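# Place the earliest-lettered box into the tote by the door

## Task

Find the box in the office with the alphabetically earliest letter on its top, and set it inside the tote near the door so that no part of it sticks out past the tote's rim. Every other box must remain on its own desk. The robot must not tip over or finish leaning, or the task fails, and the box has to stay in the tote by itself, not only because the robot is holding it.

## Robot and tools

Robot: TidyBot++, a four-caster mobile base (0.54 m long, 0.50 m wide, 0.38 m tall) carrying one seven-joint arm with a two-finger gripper. The shoulder sits 0.12 m ahead of the base centre and 0.68 m up. Two cameras: base_camera and wrist_camera (the latter looks along the hand). The arm begins folded with the hand pointing down; folded, the hand reaches at most 0.08 m past the base front and the elbow rises to about 1.15 m.

Frames: the base frame has its origin on the floor below the base centre, x ahead, y to the left, z up. hand_pose is reported in it and marks the midpoint between the finger pads; the hand's own z axis runs out along the fingers, and the fingers close along its y axis. The odometry frame is where the base frame was when the scene began. base_odometry comes from wheel rotation only, so slip looks like travel and drift of a few cm and several degrees builds up. Heading runs -3.142 to 3.142, left positive. base_tilt is in degrees, positive when leaning forward or right.

execute_actions: argument actions is a list with zero or one action. An empty list just reports state and images. An action holds base, joints, or both, plus optional speeds; its motions start together.
- base: exactly one relative offset from the current base position, in metres or radians: translate_m (forward +, -2 to 2), strafe_m (left +, -2 to 2) or rotate_rad (counter-clockwise from above +, -6.3 to 6.3). Offsets are measured from where the last state report placed the base.
- joints: absolute targets by name, in radians: joint_1_rad (whole arm about vertical, any angle, positive = clockwise from above, opposite to heading), joint_2_rad shoulder (-2.249 to 2.249), joint_3_rad (upper-arm roll, any angle), joint_4_rad elbow (-2.579 to 2.579), joint_5_rad (forearm roll, any angle), joint_6_rad wrist (-2.099 to 2.099), joint_7_rad (hand roll, any angle; hand down, positive is counter-clockwise from above, and 1.57 opens the fingers left and right). gripper_pos is a 0 to 1 scale, 0 open, 1 closed; pad gap is roughly 85 x (1 - gripper_pos) mm. Unbounded joints take the short way; turn far in steps under half a revolution. Tolerances: about 0.039 for joints 1 to 4, 0.056 for 5 to 7, 0.03 for the gripper.
- speeds: caps for that action only: translate_m and strafe_m 0.05 to 0.5 m/s, rotate_rad 0.1 to 1.57 rad/s (the top values are the defaults). Very long slow base moves are refused, so split them.
- cameras: list of base_camera, wrist_camera or all; omitted means all, [] means none.
An unknown key or out-of-range number rejects the call and nothing moves. A joint or the base left out may still be driving toward an older target.

Arm geometry: upper arm 0.42 m, forearm 0.31 m, hand 0.31 m. With joint_1_rad 0, joint_3_rad 3.14, joint_5_rad 0 the arm stays in the x-z plane; tilts from vertical (forward +) are joint_2_rad, joint_2_rad - joint_4_rad, and joint_2_rad - joint_4_rad - joint_6_rad. Hand forward offset from the shoulder = sum of length x sin(tilt); height above it = sum of length x cos(tilt). A downward-pointing hand reaches about 0.94 m high at most, only near the base. Closed fingertips extend about 20 mm beyond the hand point.

wait: seconds from 0 to 10; commands nothing and returns state and images. zoom_image: camera plus region [x0, y0, x1, y1] in pixels from the top-left, at most 504 x 504, on that camera's latest full image. finished_scene: scene number; ends the scene irreversibly, so the box must already be resting in the tote.

Reading results: base_status and joint_status give each motion's outcome. done: reached (for the base it only means the wheels turned enough). off_target: stopped short and may still push. contact_stop or time_out: target dropped, holding in place. A blocked base can show done while far short. 'joint command not followed' with a 'cause:' line means a self-collision check held back the arm's targets (the gripper still moves); those joints show not_followed and may be retried later. No such check protects against hitting the base. on_its_own lists uncommanded motion. motor_effort is percent of maximum, bracket = peak, both noisy. 'ARM HIT' means a hard hit on the base or the arm itself. A gripper at 1 reading done holds nothing; off_target means something is between the fingers.

Accuracy: friction leaves joints a bit off; fix by sending last command + (wanted - read) for all seven joints. The arm sags under a load; never command a held-load joint to its current reading. Trust the camera over hand_pose.

Cautions: torque faults (joints 1-4 limit 104.5 N m, warning 56.7; joints 5-7 limit 51.3, warning 29.4) freeze the arm and gripper for 10 s while the base keeps going; avoid driving the arm into things. Catching the arm above about 0.8 m while driving can topple the robot; horizontal force on a raised hand can lift wheels; retract or back off to recover. Motors heat while holding a load: MOTOR HOT from 60 °C, an OVER-TEMPERATURE FAULT at 75 °C lets the arm sink. Loose objects may be nudged occasionally. Avoid drops, slams, hard pushes, and knocking other boxes off desks.

Each tool is called after "Emit:" in YAML: its name, and indented under it one key for each argument.

## Session

Emit:
execute_actions:
  actions: []

Scene clock: 0.00 s.
Motor temperatures (°C, as the motors report them): [24 28 29 31 33 35 35]
base_odometry: x=+0.000 y=+0.000 heading=+0.000 (m, m, rad; odometry frame)
base_tilt: forward=-0.2 right=-0.1 (deg)
base_status: not commanded
joint_positions: joint_1_rad=-0.049 joint_2_rad=-0.332 joint_3_rad=+3.090 joint_4_rad=-2.562 joint_5_rad=+0.042 joint_6_rad=-0.861 joint_7_rad=+1.582 gripper_pos=+0.000
joint_status: not commanded
motor_effort: joint_1_rad=+0 joint_2_rad=+0 joint_3_rad=+1 joint_4_rad=+12 joint_5_rad=+0 joint_6_rad=+0 joint_7_rad=+0 (%)
hand_pose: x=+0.2463 y=+0.0021 z=+0.5763 quat_wxyz=(+0.024, +0.997, +0.068, +0.026) (m; base frame)
pictures: base_camera, wrist_camera
Images, in order (width x height): base_camera 644x364, wrist_camera 644x476.

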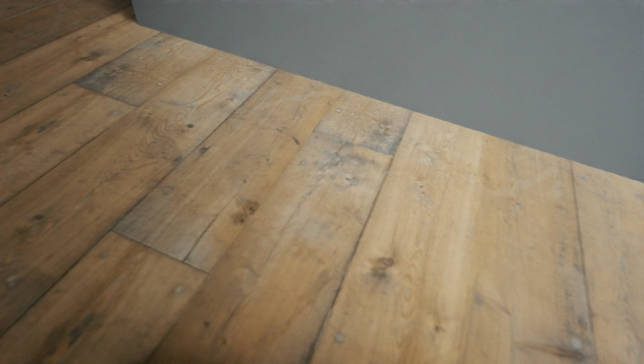

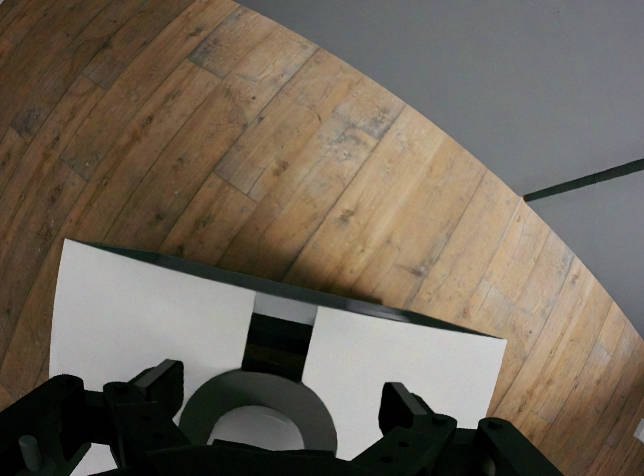

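Emit:
execute_actions:
  actions:
    - {"joints":{"joint_1_rad":0,"joint_2_rad":-0.6,"joint_3_rad":3.14,"joint_4_rad":-0.9,"joint_5_rad":0,"joint_6_rad":-1.6,"joint_7_rad":1.57}}
  cameras: ["wrist_camera"]

Emit:
execute_actions:
  actions:
    - {"joints":{"joint_1_rad":-1.5}}
  cameras: ["wrist_camera"]

Emit:
execute_actions:
  actions:
    - {"joints":{"joint_1_rad":-3.0}}
  cameras: ["wrist_camera"]

Emit:
execute_actions:
  actions:
    - {"joints":{"joint_1_rad":1.7}}
  cameras: ["wrist_camera"]

Scene clock: 10.00 s.
Motor temperatures (°C, as the motors report them): [24 28 29 31 33 35 35]
base_odometry: x=+0.000 y=+0.000 heading=+0.000 (m, m, rad; odometry frame)
base_tilt: forward=-0.3 right=-0.1 (deg)
base_status: not commanded
joint_positions: joint_1_rad=-0.024 joint_2_rad=-0.589 joint_3_rad=+3.116 joint_4_rad=-0.913 joint_5_rad=+0.032 joint_6_rad=-1.556 joint_7_rad=+1.582 gripper_pos=+0.000
joint_status: all done
motor_effort: joint_1_rad=+0(1) joint_2_rad=+9(11) joint_3_rad=+0(1) joint_4_rad=+10(19) joint_5_rad=+0(1) joint_6_rad=+9(8) joint_7_rad=-1(1) (%)
hand_pose: x=+0.2812 y=+0.0066 z=+1.2349 quat_wxyz=(+0.009, +0.807, +0.018, +0.590) (m; base frame)
pictures: wrist_camera
Images, in order (width x height): wrist_camera 644x476.

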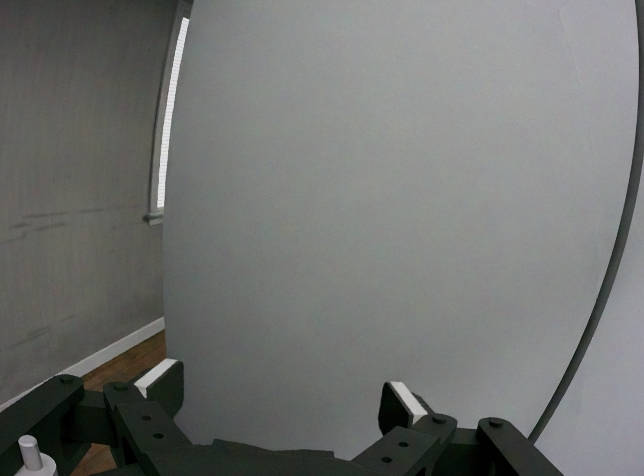

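Scene clock: 12.73 s.
Motor temperatures (°C, as the motors report them): [24 28 29 31 33 35 35]
base_odometry: x=+0.000 y=+0.000 heading=+0.000 (m, m, rad; odometry frame)
base_tilt: forward=-0.2 right=-0.1 (deg)
base_status: not commanded
joint_positions: joint_1_rad=-1.479 joint_2_rad=-0.589 joint_3_rad=+3.116 joint_4_rad=-0.913 joint_5_rad=+0.031 joint_6_rad=-1.556 joint_7_rad=+1.582 gripper_pos=+0.000
joint_status: all done
motor_effort: joint_1_rad=+0(0) joint_2_rad=+10(10) joint_3_rad=+1(1) joint_4_rad=+11(11) joint_5_rad=+0(0) joint_6_rad=+9(9) joint_7_rad=+0(1) (%)
hand_pose: x=+0.1310 y=+0.1619 z=+1.2349 quat_wxyz=(-0.386, +0.591, +0.550, +0.446) (m; base frame)
pictures: wrist_camera
Images, in order (width x height): wrist_camera 644x476.

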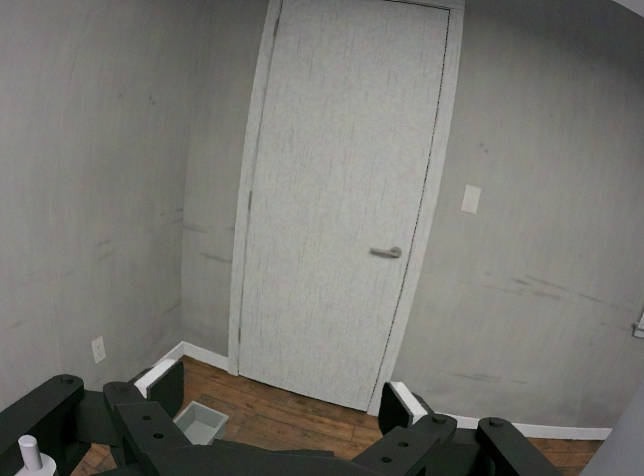

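Scene clock: 15.47 s.
Motor temperatures (°C, as the motors report them): [24 28 29 31 33 35 35]
base_odometry: x=+0.000 y=+0.000 heading=+0.000 (m, m, rad; odometry frame)
base_tilt: forward=-0.2 right=-0.1 (deg)
base_status: not commanded
joint_positions: joint_1_rad=-2.979 joint_2_rad=-0.589 joint_3_rad=+3.117 joint_4_rad=-0.913 joint_5_rad=+0.031 joint_6_rad=-1.556 joint_7_rad=+1.582 gripper_pos=+0.000
joint_status: all done
motor_effort: joint_1_rad=+0(1) joint_2_rad=+9(11) joint_3_rad=+1(1) joint_4_rad=+12(11) joint_5_rad=+0(0) joint_6_rad=+9(9) joint_7_rad=-1(1) (%)
hand_pose: x=-0.0417 y=+0.0235 z=+1.2349 quat_wxyz=(-0.587, +0.057, +0.805, +0.063) (m; base frame)
pictures: wrist_camera
Images, in order (width x height): wrist_camera 644x476.

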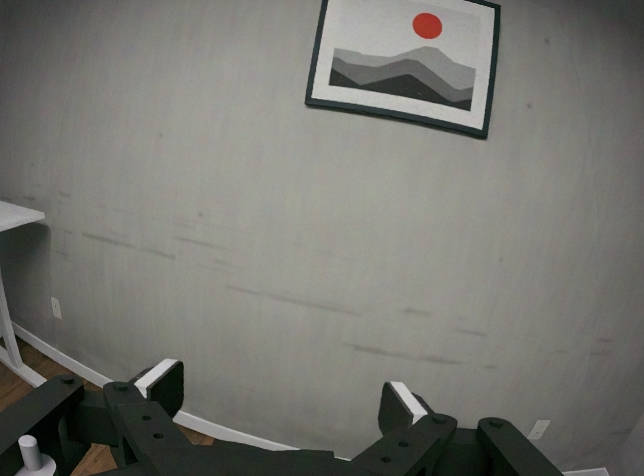

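Scene clock: 18.27 s.
Motor temperatures (°C, as the motors report them): [24 28 29 31 33 35 35]
base_odometry: x=+0.000 y=+0.000 heading=+0.000 (m, m, rad; odometry frame)
base_tilt: forward=-0.3 right=+0.0 (deg)
base_status: not commanded
joint_positions: joint_1_rad=-4.563 joint_2_rad=-0.589 joint_3_rad=+3.117 joint_4_rad=-0.913 joint_5_rad=+0.031 joint_6_rad=-1.556 joint_7_rad=+1.582 gripper_pos=+0.000
joint_status: all done
motor_effort: joint_1_rad=+0(0) joint_2_rad=+9(11) joint_3_rad=+0(1) joint_4_rad=+11(10) joint_5_rad=+0(0) joint_6_rad=+9(9) joint_7_rad=-1(1) (%)
hand_pose: x=+0.0975 y=-0.1609 z=+1.2349 quat_wxyz=(-0.457, -0.533, +0.607, -0.373) (m; base frame)
pictures: wrist_camera
Images, in order (width x height): wrist_camera 644x476.

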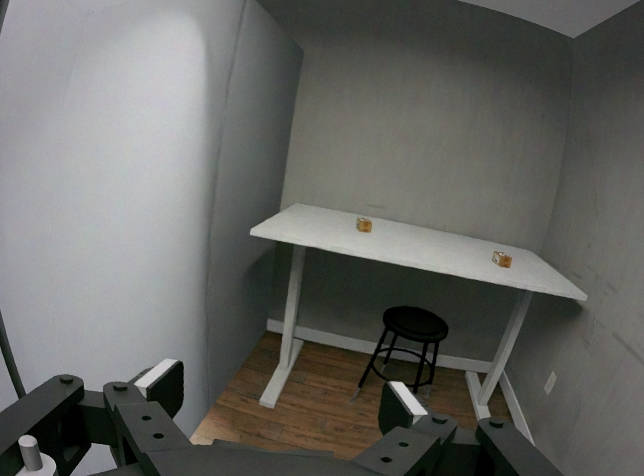

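Emit:
execute_actions:
  actions:
    - {"base":{"rotate_rad":-1.9},"joints":{"joint_1_rad":0,"joint_2_rad":-0.3,"joint_4_rad":-0.5,"joint_6_rad":-1.9}}

Emit:
execute_actions:
  actions:
    - {"base":{"translate_m":0.7}}

Scene clock: 26.07 s.
Motor temperatures (°C, as the motors report them): [24 28 29 31 33 35 35]
base_odometry: x=+0.000 y=+0.000 heading=-1.900 (m, m, rad; odometry frame)
base_tilt: forward=-0.2 right=-0.1 (deg)
base_status: done
joint_positions: joint_1_rad=-6.262 joint_2_rad=-0.318 joint_3_rad=+3.118 joint_4_rad=-0.519 joint_5_rad=+0.029 joint_6_rad=-1.856 joint_7_rad=+1.582 gripper_pos=+0.000
joint_status: all done
motor_effort: joint_1_rad=+0(0) joint_2_rad=+3(11) joint_3_rad=+0(1) joint_4_rad=+9(11) joint_5_rad=+0(0) joint_6_rad=+8(9) joint_7_rad=+0(0) (%)
hand_pose: x=+0.3253 y=-0.0031 z=+1.2440 quat_wxyz=(-0.016, -0.856, +0.004, -0.516) (m; base frame)
pictures: base_camera, wrist_camera
Images, in order (width x height): base_camera 644x364, wrist_camera 644x476.

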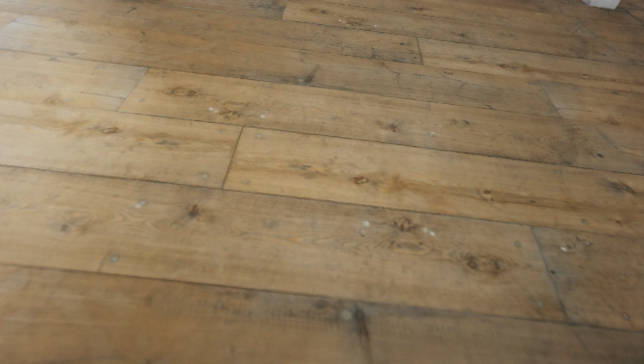

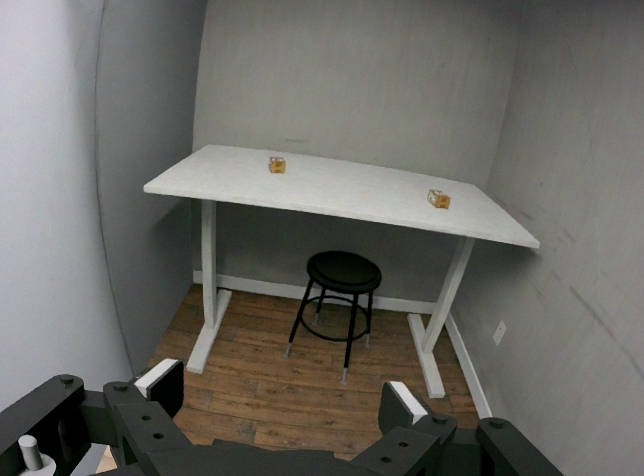

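Scene clock: 28.87 s.
Motor temperatures (°C, as the motors report them): [24 28 29 31 33 35 35]
base_odometry: x=-0.227 y=-0.662 heading=-1.900 (m, m, rad; odometry frame)
base_tilt: forward=-0.2 right=-0.1 (deg)
base_status: done
joint_positions: joint_1_rad=-6.262 joint_2_rad=-0.300 joint_3_rad=+3.118 joint_4_rad=-0.514 joint_5_rad=+0.029 joint_6_rad=-1.857 joint_7_rad=+1.582 gripper_pos=+0.000
joint_status: not commanded
motor_effort: joint_1_rad=+0(0) joint_2_rad=+2(9) joint_3_rad=+0(1) joint_4_rad=+9(10) joint_5_rad=+0(0) joint_6_rad=+8(9) joint_7_rad=+0(1) (%)
hand_pose: x=+0.3340 y=-0.0033 z=+1.2416 quat_wxyz=(-0.016, -0.860, +0.004, -0.510) (m; base frame)
pictures: base_camera, wrist_camera
Images, in order (width x height): base_camera 644x364, wrist_camera 644x476.

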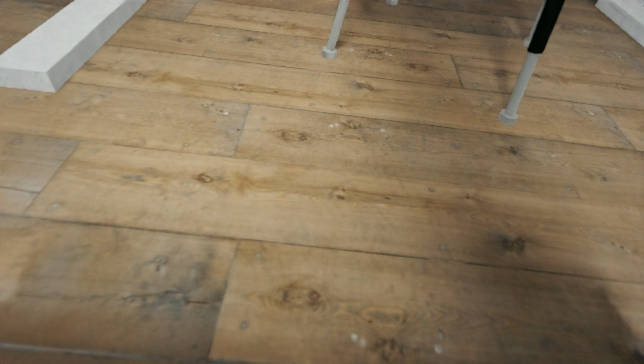

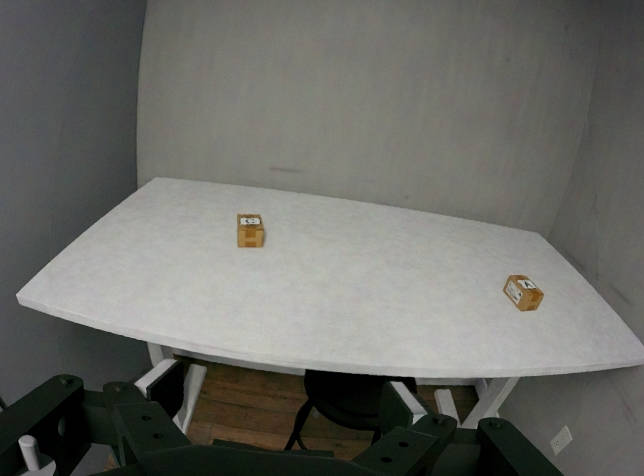

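Emit:
zoom_image:
  camera: "wrist_camera"
  region: [210, 195, 290, 255]

Emit:
zoom_image:
  camera: "wrist_camera"
  region: [485, 265, 565, 325]

Region (210, 195, 290, 255) of wrist_camera's 644x476 image, scaled by 6.300; it fills the top 378 rows of this view, and the rest is white.

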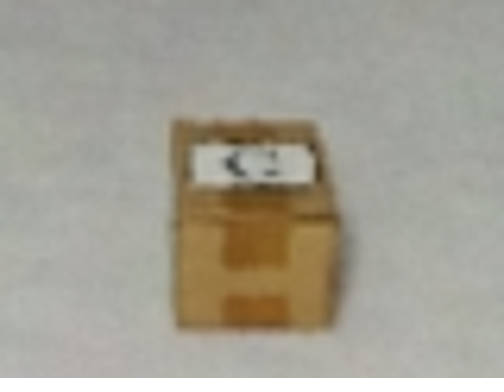

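Region (485, 265, 565, 325) of wrist_camera's 644x476 image, scaled by 6.300; it fills the top 378 rows of this view, and the rest is white.

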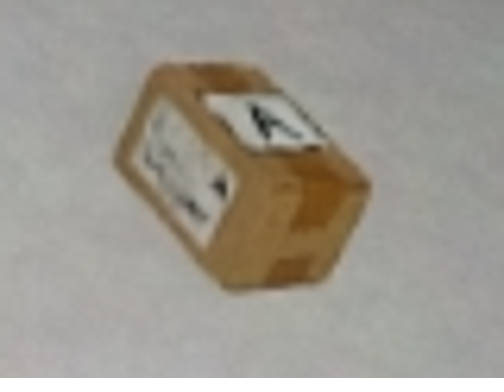

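Emit:
execute_actions:
  actions:
    - {"base":{"strafe_m":-0.4},"joints":{"joint_2_rad":0.0,"joint_4_rad":-0.3,"joint_6_rad":-2.0}}

Scene clock: 35.80 s.
Motor temperatures (°C, as the motors report them): [25 28 29 31 33 35 35]
base_odometry: x=-0.606 y=-0.533 heading=-1.899 (m, m, rad; odometry frame)
base_tilt: forward=-0.2 right=-0.1 (deg)
base_status: done
joint_positions: joint_1_rad=-6.263 joint_2_rad=+0.007 joint_3_rad=+3.123 joint_4_rad=-0.318 joint_5_rad=+0.027 joint_6_rad=-1.956 joint_7_rad=+1.582 gripper_pos=+0.000
joint_status: all done
motor_effort: joint_1_rad=+0(1) joint_2_rad=-9(13) joint_3_rad=+0(2) joint_4_rad=+11(12) joint_5_rad=+0(1) joint_6_rad=+7(8) joint_7_rad=-1(1) (%)
hand_pose: x=+0.4581 y=-0.0071 z=+1.1977 quat_wxyz=(-0.012, -0.909, +0.006, -0.417) (m; base frame)
pictures: base_camera, wrist_camera
Images, in order (width x height): base_camera 644x364, wrist_camera 644x476.

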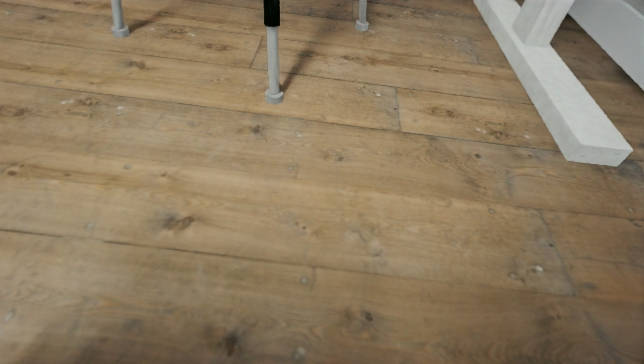

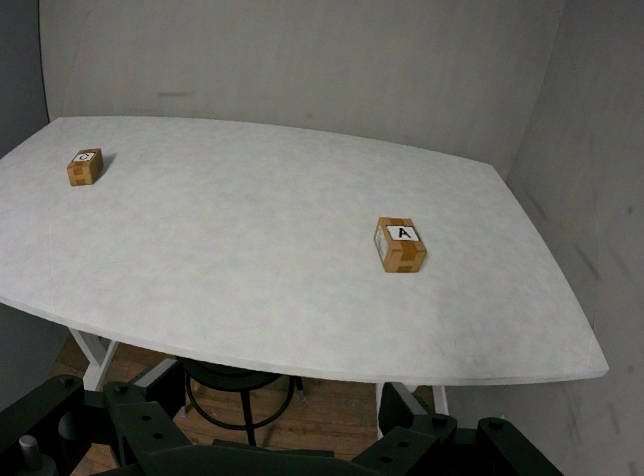

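Emit:
execute_actions:
  actions:
    - {"base":{"strafe_m":-0.13},"joints":{"joint_2_rad":-0.374,"joint_4_rad":-1.585,"joint_6_rad":-0.69}}

Scene clock: 51.87 s.
Motor temperatures (°C, as the motors report them): [25 28 29 31 33 35 35]
base_odometry: x=-0.729 y=-0.491 heading=-1.899 (m, m, rad; odometry frame)
base_tilt: forward=-0.2 right=+0.0 (deg)
base_status: done
joint_positions: joint_1_rad=-6.265 joint_2_rad=-0.356 joint_3_rad=+3.126 joint_4_rad=-1.570 joint_5_rad=+0.026 joint_6_rad=-0.733 joint_7_rad=+1.582 gripper_pos=+0.000
joint_status: all done
motor_effort: joint_1_rad=+0(1) joint_2_rad=-7(10) joint_3_rad=+1(1) joint_4_rad=+21(21) joint_5_rad=+0(1) joint_6_rad=+9(9) joint_7_rad=-1(1) (%)
hand_pose: x=+0.5564 y=-0.0034 z=+1.0715 quat_wxyz=(-0.019, -0.827, -0.008, -0.562) (m; base frame)
pictures: base_camera, wrist_camera
Images, in order (width x height): base_camera 644x364, wrist_camera 644x476.

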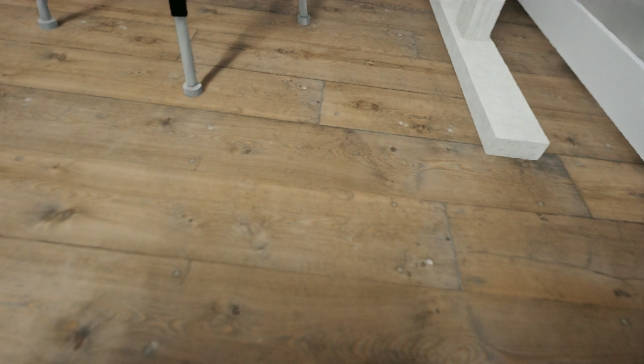

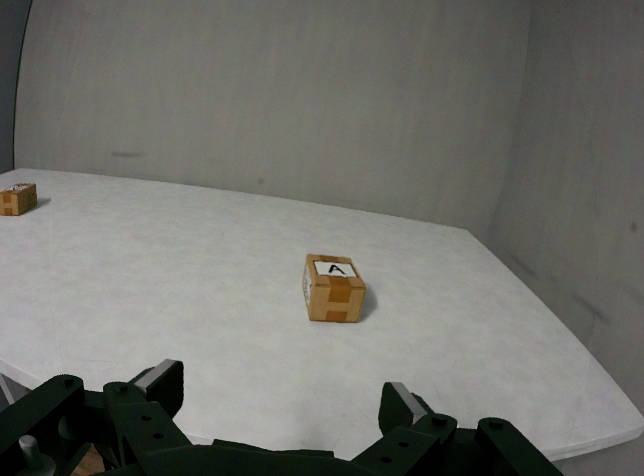

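Emit:
execute_actions:
  actions:
    - {"base":{"translate_m":0.1},"joints":{"joint_1_rad":0.085,"joint_2_rad":-0.33,"joint_4_rad":-1.64,"joint_6_rad":-0.66}}

Scene clock: 59.77 s.
Motor temperatures (°C, as the motors report them): [25 28 29 32 33 35 35]
base_odometry: x=-0.761 y=-0.586 heading=-1.899 (m, m, rad; odometry frame)
base_tilt: forward=-0.3 right=-0.2 (deg)
base_status: done
joint_positions: joint_1_rad=-6.213 joint_2_rad=-0.326 joint_3_rad=+3.127 joint_4_rad=-1.625 joint_5_rad=+0.026 joint_6_rad=-0.703 joint_7_rad=+1.582 gripper_pos=+0.000
joint_status: all done
motor_effort: joint_1_rad=+0(0) joint_2_rad=-8(12) joint_3_rad=+0(1) joint_4_rad=+21(21) joint_5_rad=+0(0) joint_6_rad=+8(9) joint_7_rad=+0(1) (%)
hand_pose: x=+0.5688 y=-0.0276 z=+1.0350 quat_wxyz=(-0.033, -0.842, +0.014, -0.539) (m; base frame)
pictures: base_camera, wrist_camera
Images, in order (width x height): base_camera 644x364, wrist_camera 644x476.

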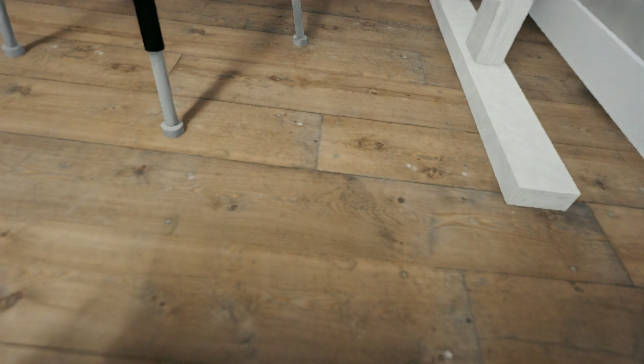

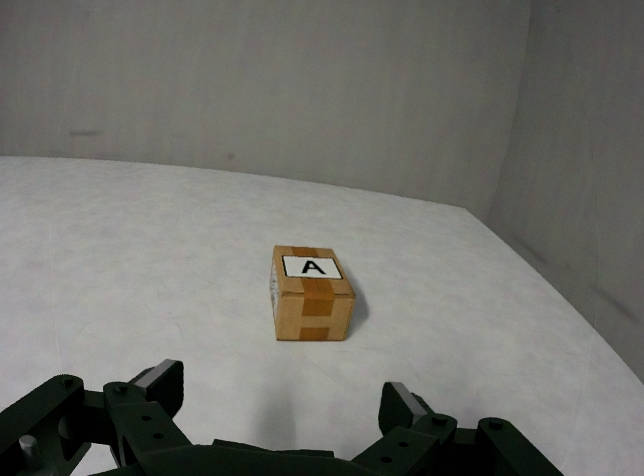

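Emit:
execute_actions:
  actions:
    - {"joints":{"joint_2_rad":-0.1,"joint_4_rad":-1.6,"joint_6_rad":-0.445}}
  cameras: ["wrist_camera"]

Scene clock: 68.47 s.
Motor temperatures (°C, as the motors report them): [25 28 29 32 33 36 35]
base_odometry: x=-0.761 y=-0.586 heading=-1.899 (m, m, rad; odometry frame)
base_tilt: forward=-0.3 right=-0.2 (deg)
base_status: not commanded
joint_positions: joint_1_rad=-6.213 joint_2_rad=-0.097 joint_3_rad=+3.127 joint_4_rad=-1.617 joint_5_rad=+0.026 joint_6_rad=-0.489 joint_7_rad=+1.582 gripper_pos=+0.000
joint_status: all done
motor_effort: joint_1_rad=+0(0) joint_2_rad=-18(21) joint_3_rad=+0(0) joint_4_rad=+21(22) joint_5_rad=+0(0) joint_6_rad=+8(9) joint_7_rad=-1(1) (%)
hand_pose: x=+0.6730 y=-0.0329 z=+0.9844 quat_wxyz=(-0.030, -0.844, +0.012, -0.536) (m; base frame)
pictures: wrist_camera
Images, in order (width x height): wrist_camera 644x476.

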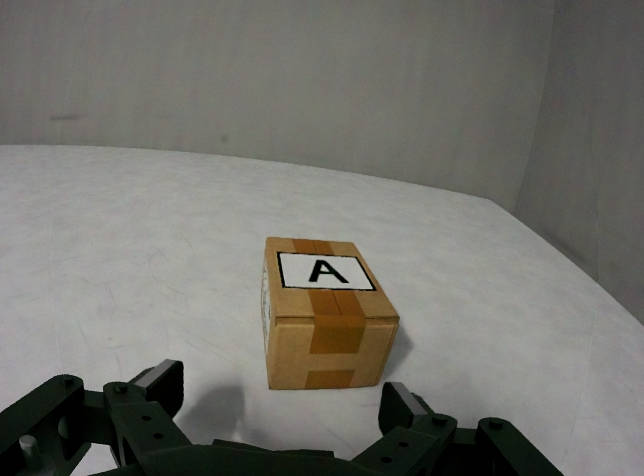

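Emit:
execute_actions:
  actions:
    - {"base":{"strafe_m":-0.022},"joints":{"joint_2_rad":-0.08}}
  cameras: ["wrist_camera"]

Emit:
execute_actions:
  actions:
    - {"base":{"translate_m":0.04},"speeds":{"translate_m":0.1}}
  cameras: ["wrist_camera"]

Scene clock: 77.07 s.
Motor temperatures (°C, as the motors report them): [25 28 29 32 33 36 35]
base_odometry: x=-0.782 y=-0.579 heading=-1.899 (m, m, rad; odometry frame)
base_tilt: forward=-0.3 right=+0.0 (deg)
base_status: done
joint_positions: joint_1_rad=-6.210 joint_2_rad=-0.091 joint_3_rad=+3.130 joint_4_rad=-1.617 joint_5_rad=+0.026 joint_6_rad=-0.488 joint_7_rad=+1.582 gripper_pos=+0.000
joint_status: all done
motor_effort: joint_1_rad=+0(3) joint_2_rad=-18(19) joint_3_rad=+0(4) joint_4_rad=+21(22) joint_5_rad=+0(1) joint_6_rad=+9(9) joint_7_rad=+0(0) (%)
hand_pose: x=+0.6748 y=-0.0367 z=+0.9816 quat_wxyz=(-0.031, -0.845, +0.015, -0.534) (m; base frame)
pictures: wrist_camera
Images, in order (width x height): wrist_camera 644x476.

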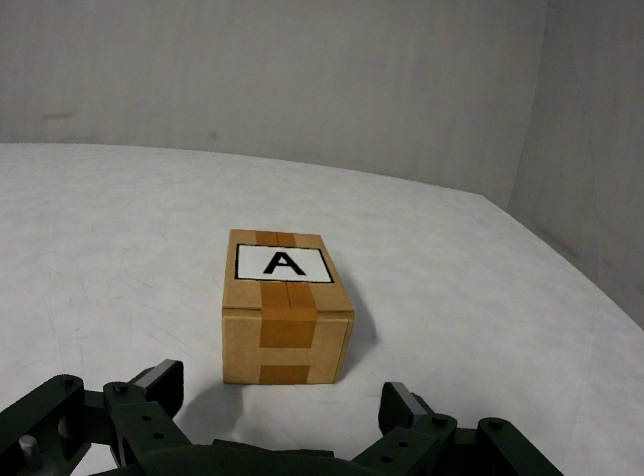

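Scene clock: 78.07 s.
Motor temperatures (°C, as the motors report them): [25 28 29 32 33 36 35]
base_odometry: x=-0.796 y=-0.617 heading=-1.899 (m, m, rad; odometry frame)
base_tilt: forward=-0.2 right=-0.1 (deg)
base_status: done
joint_positions: joint_1_rad=-6.210 joint_2_rad=-0.084 joint_3_rad=+3.130 joint_4_rad=-1.616 joint_5_rad=+0.026 joint_6_rad=-0.487 joint_7_rad=+1.582 gripper_pos=+0.000
joint_status: not commanded
motor_effort: joint_1_rad=+0(1) joint_2_rad=-18(19) joint_3_rad=+1(1) joint_4_rad=+22(22) joint_5_rad=+0(0) joint_6_rad=+9(9) joint_7_rad=+0(0) (%)
hand_pose: x=+0.6769 y=-0.0369 z=+0.9787 quat_wxyz=(-0.031, -0.846, +0.015, -0.532) (m; base frame)
pictures: wrist_camera
Images, in order (width x height): wrist_camera 644x476.

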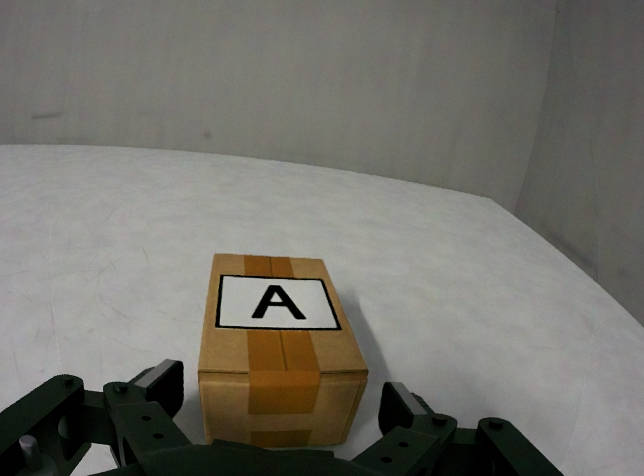

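Emit:
execute_actions:
  actions:
    - {"base":{"translate_m":0.045},"joints":{"joint_2_rad":-0.055,"joint_1_rad":0.06},"speeds":{"translate_m":0.1}}
  cameras: ["wrist_camera"]

Scene clock: 82.17 s.
Motor temperatures (°C, as the motors report them): [25 28 29 32 33 36 35]
base_odometry: x=-0.810 y=-0.660 heading=-1.899 (m, m, rad; odometry frame)
base_tilt: forward=-0.2 right=-0.1 (deg)
base_status: done
joint_positions: joint_1_rad=-6.215 joint_2_rad=-0.065 joint_3_rad=+3.130 joint_4_rad=-1.615 joint_5_rad=+0.026 joint_6_rad=-0.486 joint_7_rad=+1.582 gripper_pos=+0.000
joint_status: all done
motor_effort: joint_1_rad=+0(1) joint_2_rad=-18(20) joint_3_rad=+0(2) joint_4_rad=+21(22) joint_5_rad=+0(0) joint_6_rad=+8(8) joint_7_rad=-1(1) (%)
hand_pose: x=+0.6830 y=-0.0343 z=+0.9689 quat_wxyz=(-0.029, -0.851, +0.013, -0.524) (m; base frame)
pictures: wrist_camera
Images, in order (width x height): wrist_camera 644x476.

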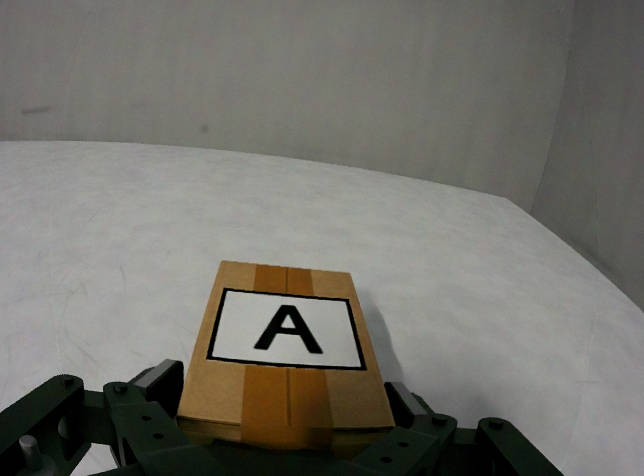

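Emit:
execute_actions:
  actions:
    - {"joints":{"gripper_pos":1}}
  cameras: []

Emit:
execute_actions:
  actions:
    - {"joints":{"joint_2_rad":-0.3}}
  cameras: ["wrist_camera"]

Scene clock: 85.73 s.
Motor temperatures (°C, as the motors report them): [25 28 29 32 33 36 35]
base_odometry: x=-0.810 y=-0.660 heading=-1.899 (m, m, rad; odometry frame)
base_tilt: forward=-0.3 right=-0.1 (deg)
base_status: not commanded
joint_positions: joint_1_rad=-6.215 joint_2_rad=-0.065 joint_3_rad=+3.130 joint_4_rad=-1.609 joint_5_rad=+0.026 joint_6_rad=-0.482 joint_7_rad=+1.582 gripper_pos=+0.321
joint_status: gripper_pos off_target (ended at +0.321, target +1.000)
motor_effort: joint_1_rad=+0(1) joint_2_rad=-17(19) joint_3_rad=+0(1) joint_4_rad=+22(22) joint_5_rad=-1(0) joint_6_rad=+8(9) joint_7_rad=-1(0) (%)
hand_pose: x=+0.6844 y=-0.0344 z=+0.9729 quat_wxyz=(-0.030, -0.848, +0.013, -0.528) (m; base frame)
pictures: none
No camera images: the call's "cameras" was empty. Leave "cameras" out to get every camera's image.

Scene clock: 87.20 s.
Motor temperatures (°C, as the motors report them): [25 28 29 32 33 36 35]
base_odometry: x=-0.810 y=-0.660 heading=-1.899 (m, m, rad; odometry frame)
base_tilt: forward=-0.2 right=-0.1 (deg)
base_status: not commanded
joint_positions: joint_1_rad=-6.215 joint_2_rad=-0.300 joint_3_rad=+3.130 joint_4_rad=-1.609 joint_5_rad=+0.026 joint_6_rad=-0.482 joint_7_rad=+1.582 gripper_pos=+0.321
joint_status: all done
motor_effort: joint_1_rad=+0(0) joint_2_rad=-11(22) joint_3_rad=+0(0) joint_4_rad=+22(25) joint_5_rad=+0(0) joint_6_rad=+10(10) joint_7_rad=-1(0) (%)
hand_pose: x=+0.6011 y=-0.0287 z=+1.0970 quat_wxyz=(-0.035, -0.780, +0.012, -0.624) (m; base frame)
pictures: wrist_camera
Images, in order (width x height): wrist_camera 644x476.

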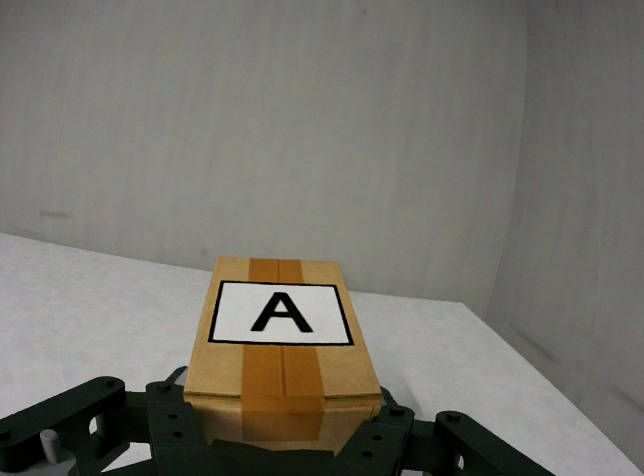

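Emit:
execute_actions:
  actions:
    - {"base":{"translate_m":-1.0}}
  cameras: []

Emit:
execute_actions:
  actions:
    - {"base":{"strafe_m":0.15},"joints":{"joint_1_rad":0,"joint_2_rad":-0.35,"joint_4_rad":-2.3,"joint_6_rad":-0.3}}
  cameras: []

Emit:
execute_actions:
  actions:
    - {"base":{"rotate_rad":3.14}}

Scene clock: 98.67 s.
Motor temperatures (°C, as the motors report them): [25 28 29 32 33 36 35]
base_odometry: x=-0.488 y=+0.287 heading=-1.899 (m, m, rad; odometry frame)
base_tilt: forward=-0.3 right=+0.0 (deg)
base_status: done
joint_positions: joint_1_rad=-6.215 joint_2_rad=-0.295 joint_3_rad=+3.131 joint_4_rad=-1.609 joint_5_rad=+0.026 joint_6_rad=-0.482 joint_7_rad=+1.582 gripper_pos=+0.321
joint_status: not commanded
motor_effort: joint_1_rad=+0(1) joint_2_rad=-12(15) joint_3_rad=+0(4) joint_4_rad=+23(23) joint_5_rad=+0(1) joint_6_rad=+10(10) joint_7_rad=-1(1) (%)
hand_pose: x=+0.6031 y=-0.0290 z=+1.0947 quat_wxyz=(-0.034, -0.782, +0.012, -0.622) (m; base frame)
pictures: none
No camera images: the call's "cameras" was empty. Leave "cameras" out to get every camera's image.

Scene clock: 100.63 s.
Motor temperatures (°C, as the motors report them): [25 28 29 32 33 36 35]
base_odometry: x=-0.346 y=+0.239 heading=-1.898 (m, m, rad; odometry frame)
base_tilt: forward=-0.2 right=-0.1 (deg)
base_status: done
joint_positions: joint_1_rad=-6.260 joint_2_rad=-0.327 joint_3_rad=+3.131 joint_4_rad=-2.291 joint_5_rad=+0.026 joint_6_rad=-0.349 joint_7_rad=+1.582 gripper_pos=+0.321
joint_status: all done
motor_effort: joint_1_rad=+0(0) joint_2_rad=-8(12) joint_3_rad=+1(2) joint_4_rad=+21(23) joint_5_rad=+0(0) joint_6_rad=+7(10) joint_7_rad=-1(1) (%)
hand_pose: x=+0.5035 y=-0.0064 z=+0.7497 quat_wxyz=(-0.015, -0.915, -0.009, -0.403) (m; base frame)
pictures: none
No camera images: the call's "cameras" was empty. Leave "cameras" out to get every camera's image.

Scene clock: 103.97 s.
Motor temperatures (°C, as the motors report them): [25 28 29 32 33 36 35]
base_odometry: x=-0.346 y=+0.239 heading=+1.241 (m, m, rad; odometry frame)
base_tilt: forward=-0.1 right=-0.1 (deg)
base_status: done
joint_positions: joint_1_rad=-6.266 joint_2_rad=-0.328 joint_3_rad=+3.131 joint_4_rad=-2.291 joint_5_rad=+0.026 joint_6_rad=-0.345 joint_7_rad=+1.582 gripper_pos=+0.321
joint_status: not commanded
motor_effort: joint_1_rad=+0(1) joint_2_rad=-8(9) joint_3_rad=+1(1) joint_4_rad=+20(20) joint_5_rad=+0(1) joint_6_rad=+8(8) joint_7_rad=+0(0) (%)
hand_pose: x=+0.5045 y=-0.0040 z=+0.7511 quat_wxyz=(-0.014, -0.914, -0.012, -0.405) (m; base frame)
pictures: base_camera, wrist_camera
Images, in order (width x height): base_camera 644x364, wrist_camera 644x476.

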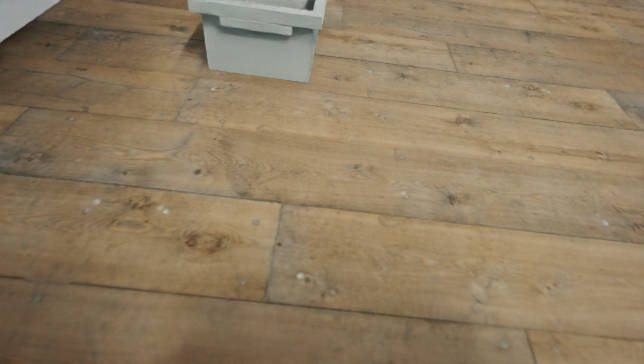

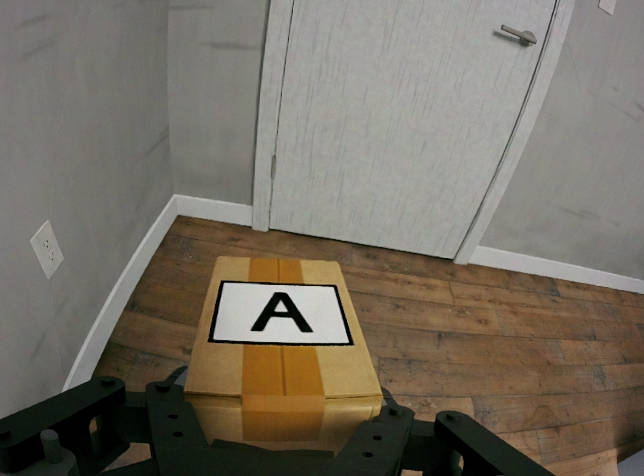

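Emit:
execute_actions:
  actions:
    - {"base":{"strafe_m":0.13}}
  cameras: []

Emit:
execute_actions:
  actions:
    - {"base":{"translate_m":0.35},"joints":{"joint_2_rad":0.3,"joint_4_rad":-2.0,"joint_6_rad":-0.5}}

Scene clock: 108.90 s.
Motor temperatures (°C, as the motors report them): [25 28 29 32 33 36 35]
base_odometry: x=-0.469 y=+0.281 heading=+1.242 (m, m, rad; odometry frame)
base_tilt: forward=-0.2 right=-0.1 (deg)
base_status: done
joint_positions: joint_1_rad=-6.267 joint_2_rad=-0.328 joint_3_rad=+3.131 joint_4_rad=-2.291 joint_5_rad=+0.026 joint_6_rad=-0.345 joint_7_rad=+1.582 gripper_pos=+0.321
joint_status: not commanded
motor_effort: joint_1_rad=+0(1) joint_2_rad=-7(8) joint_3_rad=+0(3) joint_4_rad=+21(21) joint_5_rad=+0(0) joint_6_rad=+8(8) joint_7_rad=-1(1) (%)
hand_pose: x=+0.5045 y=-0.0036 z=+0.7511 quat_wxyz=(-0.014, -0.914, -0.012, -0.405) (m; base frame)
pictures: none
No camera images: the call's "cameras" was empty. Leave "cameras" out to get every camera's image.

Scene clock: 110.93 s.
Motor temperatures (°C, as the motors report them): [25 28 29 32 33 36 35]
base_odometry: x=-0.357 y=+0.612 heading=+1.243 (m, m, rad; odometry frame)
base_tilt: forward=-0.2 right=-0.2 (deg)
base_status: done
joint_positions: joint_1_rad=-6.267 joint_2_rad=+0.301 joint_3_rad=+3.131 joint_4_rad=-2.017 joint_5_rad=+0.026 joint_6_rad=-0.458 joint_7_rad=+1.582 gripper_pos=+0.321
joint_status: all done
motor_effort: joint_1_rad=+0(0) joint_2_rad=-25(27) joint_3_rad=+0(1) joint_4_rad=+15(21) joint_5_rad=+0(0) joint_6_rad=+4(8) joint_7_rad=-1(1) (%)
hand_pose: x=+0.5855 y=-0.0049 z=+0.5796 quat_wxyz=(-0.008, -0.983, -0.012, -0.182) (m; base frame)
pictures: base_camera, wrist_camera
Images, in order (width x height): base_camera 644x364, wrist_camera 644x476.

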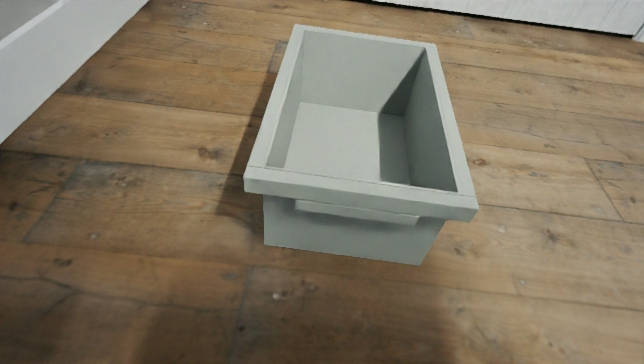

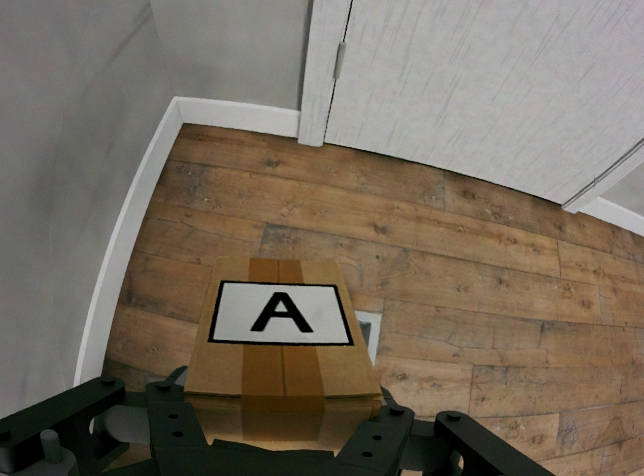

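Emit:
execute_actions:
  actions:
    - {"base":{"strafe_m":-0.035},"joints":{"joint_2_rad":1.29,"joint_4_rad":-1.975,"joint_6_rad":0.73}}

Scene clock: 116.80 s.
Motor temperatures (°C, as the motors report them): [25 28 29 32 33 36 35]
base_odometry: x=-0.323 y=+0.601 heading=+1.244 (m, m, rad; odometry frame)
base_tilt: forward=-0.2 right=-0.2 (deg)
base_status: done
joint_positions: joint_1_rad=-6.272 joint_2_rad=+1.284 joint_3_rad=+3.133 joint_4_rad=-1.995 joint_5_rad=+0.026 joint_6_rad=+0.683 joint_7_rad=+1.582 gripper_pos=+0.321
joint_status: all done
motor_effort: joint_1_rad=+0(2) joint_2_rad=-35(39) joint_3_rad=-1(1) joint_4_rad=+2(15) joint_5_rad=+0(0) joint_6_rad=+6(6) joint_7_rad=-1(1) (%)
hand_pose: x=+0.6413 y=+0.0051 z=+0.2236 quat_wxyz=(+0.006, -0.963, -0.012, -0.270) (m; base frame)
pictures: base_camera, wrist_camera
Images, in order (width x height): base_camera 644x364, wrist_camera 644x476.

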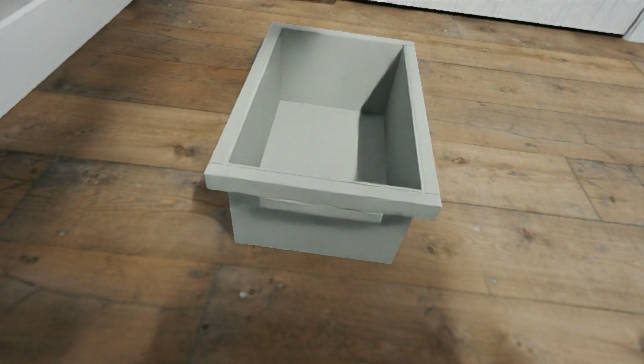

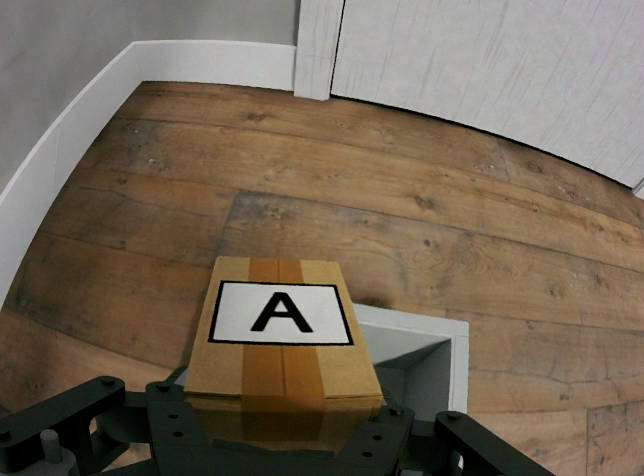

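Emit:
execute_actions:
  actions:
    - {"base":{"strafe_m":-0.04}}
  cameras: []

Emit:
execute_actions:
  actions:
    - {"base":{"translate_m":-0.08}}

Scene clock: 122.53 s.
Motor temperatures (°C, as the motors report them): [25 28 29 32 33 36 35]
base_odometry: x=-0.285 y=+0.589 heading=+1.244 (m, m, rad; odometry frame)
base_tilt: forward=-0.1 right=-0.1 (deg)
base_status: done
joint_positions: joint_1_rad=-6.275 joint_2_rad=+1.284 joint_3_rad=+3.135 joint_4_rad=-1.995 joint_5_rad=+0.026 joint_6_rad=+0.683 joint_7_rad=+1.582 gripper_pos=+0.321
joint_status: not commanded
motor_effort: joint_1_rad=+0(3) joint_2_rad=-35(36) joint_3_rad=-1(4) joint_4_rad=+1(2) joint_5_rad=+0(0) joint_6_rad=+6(6) joint_7_rad=-1(1) (%)
hand_pose: x=+0.6413 y=+0.0057 z=+0.2236 quat_wxyz=(+0.006, -0.963, -0.013, -0.270) (m; base frame)
pictures: none
No camera images: the call's "cameras" was empty. Leave "cameras" out to get every camera's image.

Scene clock: 123.70 s.
Motor temperatures (°C, as the motors report them): [25 28 29 32 33 36 35]
base_odometry: x=-0.311 y=+0.513 heading=+1.244 (m, m, rad; odometry frame)
base_tilt: forward=-0.3 right=-0.1 (deg)
base_status: done
joint_positions: joint_1_rad=-6.275 joint_2_rad=+1.285 joint_3_rad=+3.135 joint_4_rad=-1.988 joint_5_rad=+0.026 joint_6_rad=+0.686 joint_7_rad=+1.582 gripper_pos=+0.321
joint_status: not commanded
motor_effort: joint_1_rad=+0(1) joint_2_rad=-36(36) joint_3_rad=-1(1) joint_4_rad=+2(3) joint_5_rad=+0(0) joint_6_rad=+6(6) joint_7_rad=-1(1) (%)
hand_pose: x=+0.6452 y=+0.0057 z=+0.2240 quat_wxyz=(+0.006, -0.962, -0.013, -0.274) (m; base frame)
pictures: base_camera, wrist_camera
Images, in order (width x height): base_camera 644x364, wrist_camera 644x476.

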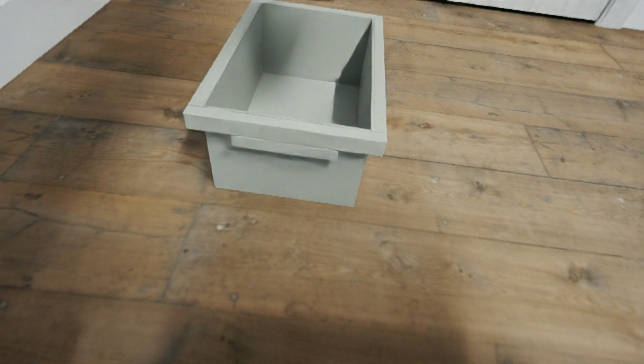

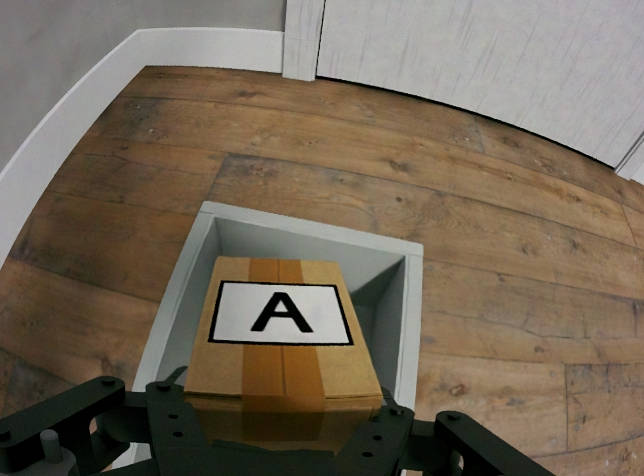

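Emit:
execute_actions:
  actions:
    - {"joints":{"joint_2_rad":1.575,"joint_4_rad":-1.75,"joint_6_rad":0.78}}

Scene clock: 128.47 s.
Motor temperatures (°C, as the motors report them): [25 28 29 32 33 36 35]
base_odometry: x=-0.311 y=+0.513 heading=+1.244 (m, m, rad; odometry frame)
base_tilt: forward=-0.2 right=-0.1 (deg)
base_status: not commanded
joint_positions: joint_1_rad=-6.275 joint_2_rad=+1.579 joint_3_rad=+3.135 joint_4_rad=-1.769 joint_5_rad=+0.026 joint_6_rad=+0.732 joint_7_rad=+1.582 gripper_pos=+0.321
joint_status: all done
motor_effort: joint_1_rad=+0(0) joint_2_rad=-36(39) joint_3_rad=-1(1) joint_4_rad=+1(2) joint_5_rad=+0(0) joint_6_rad=+6(6) joint_7_rad=-1(1) (%)
hand_pose: x=+0.6314 y=+0.0060 z=+0.1015 quat_wxyz=(+0.006, -0.966, -0.012, -0.260) (m; base frame)
pictures: base_camera, wrist_camera
Images, in order (width x height): base_camera 644x364, wrist_camera 644x476.

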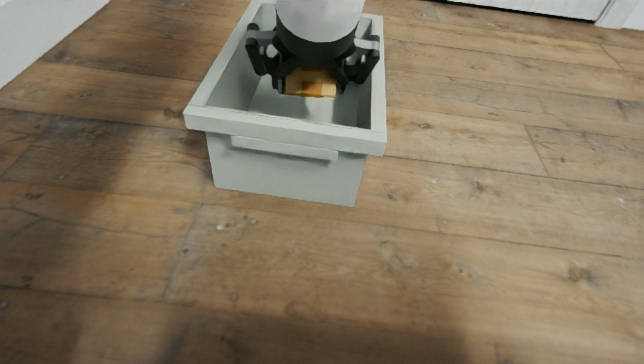

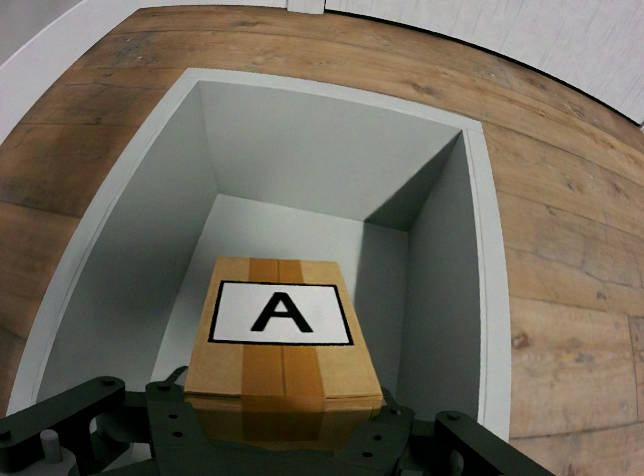

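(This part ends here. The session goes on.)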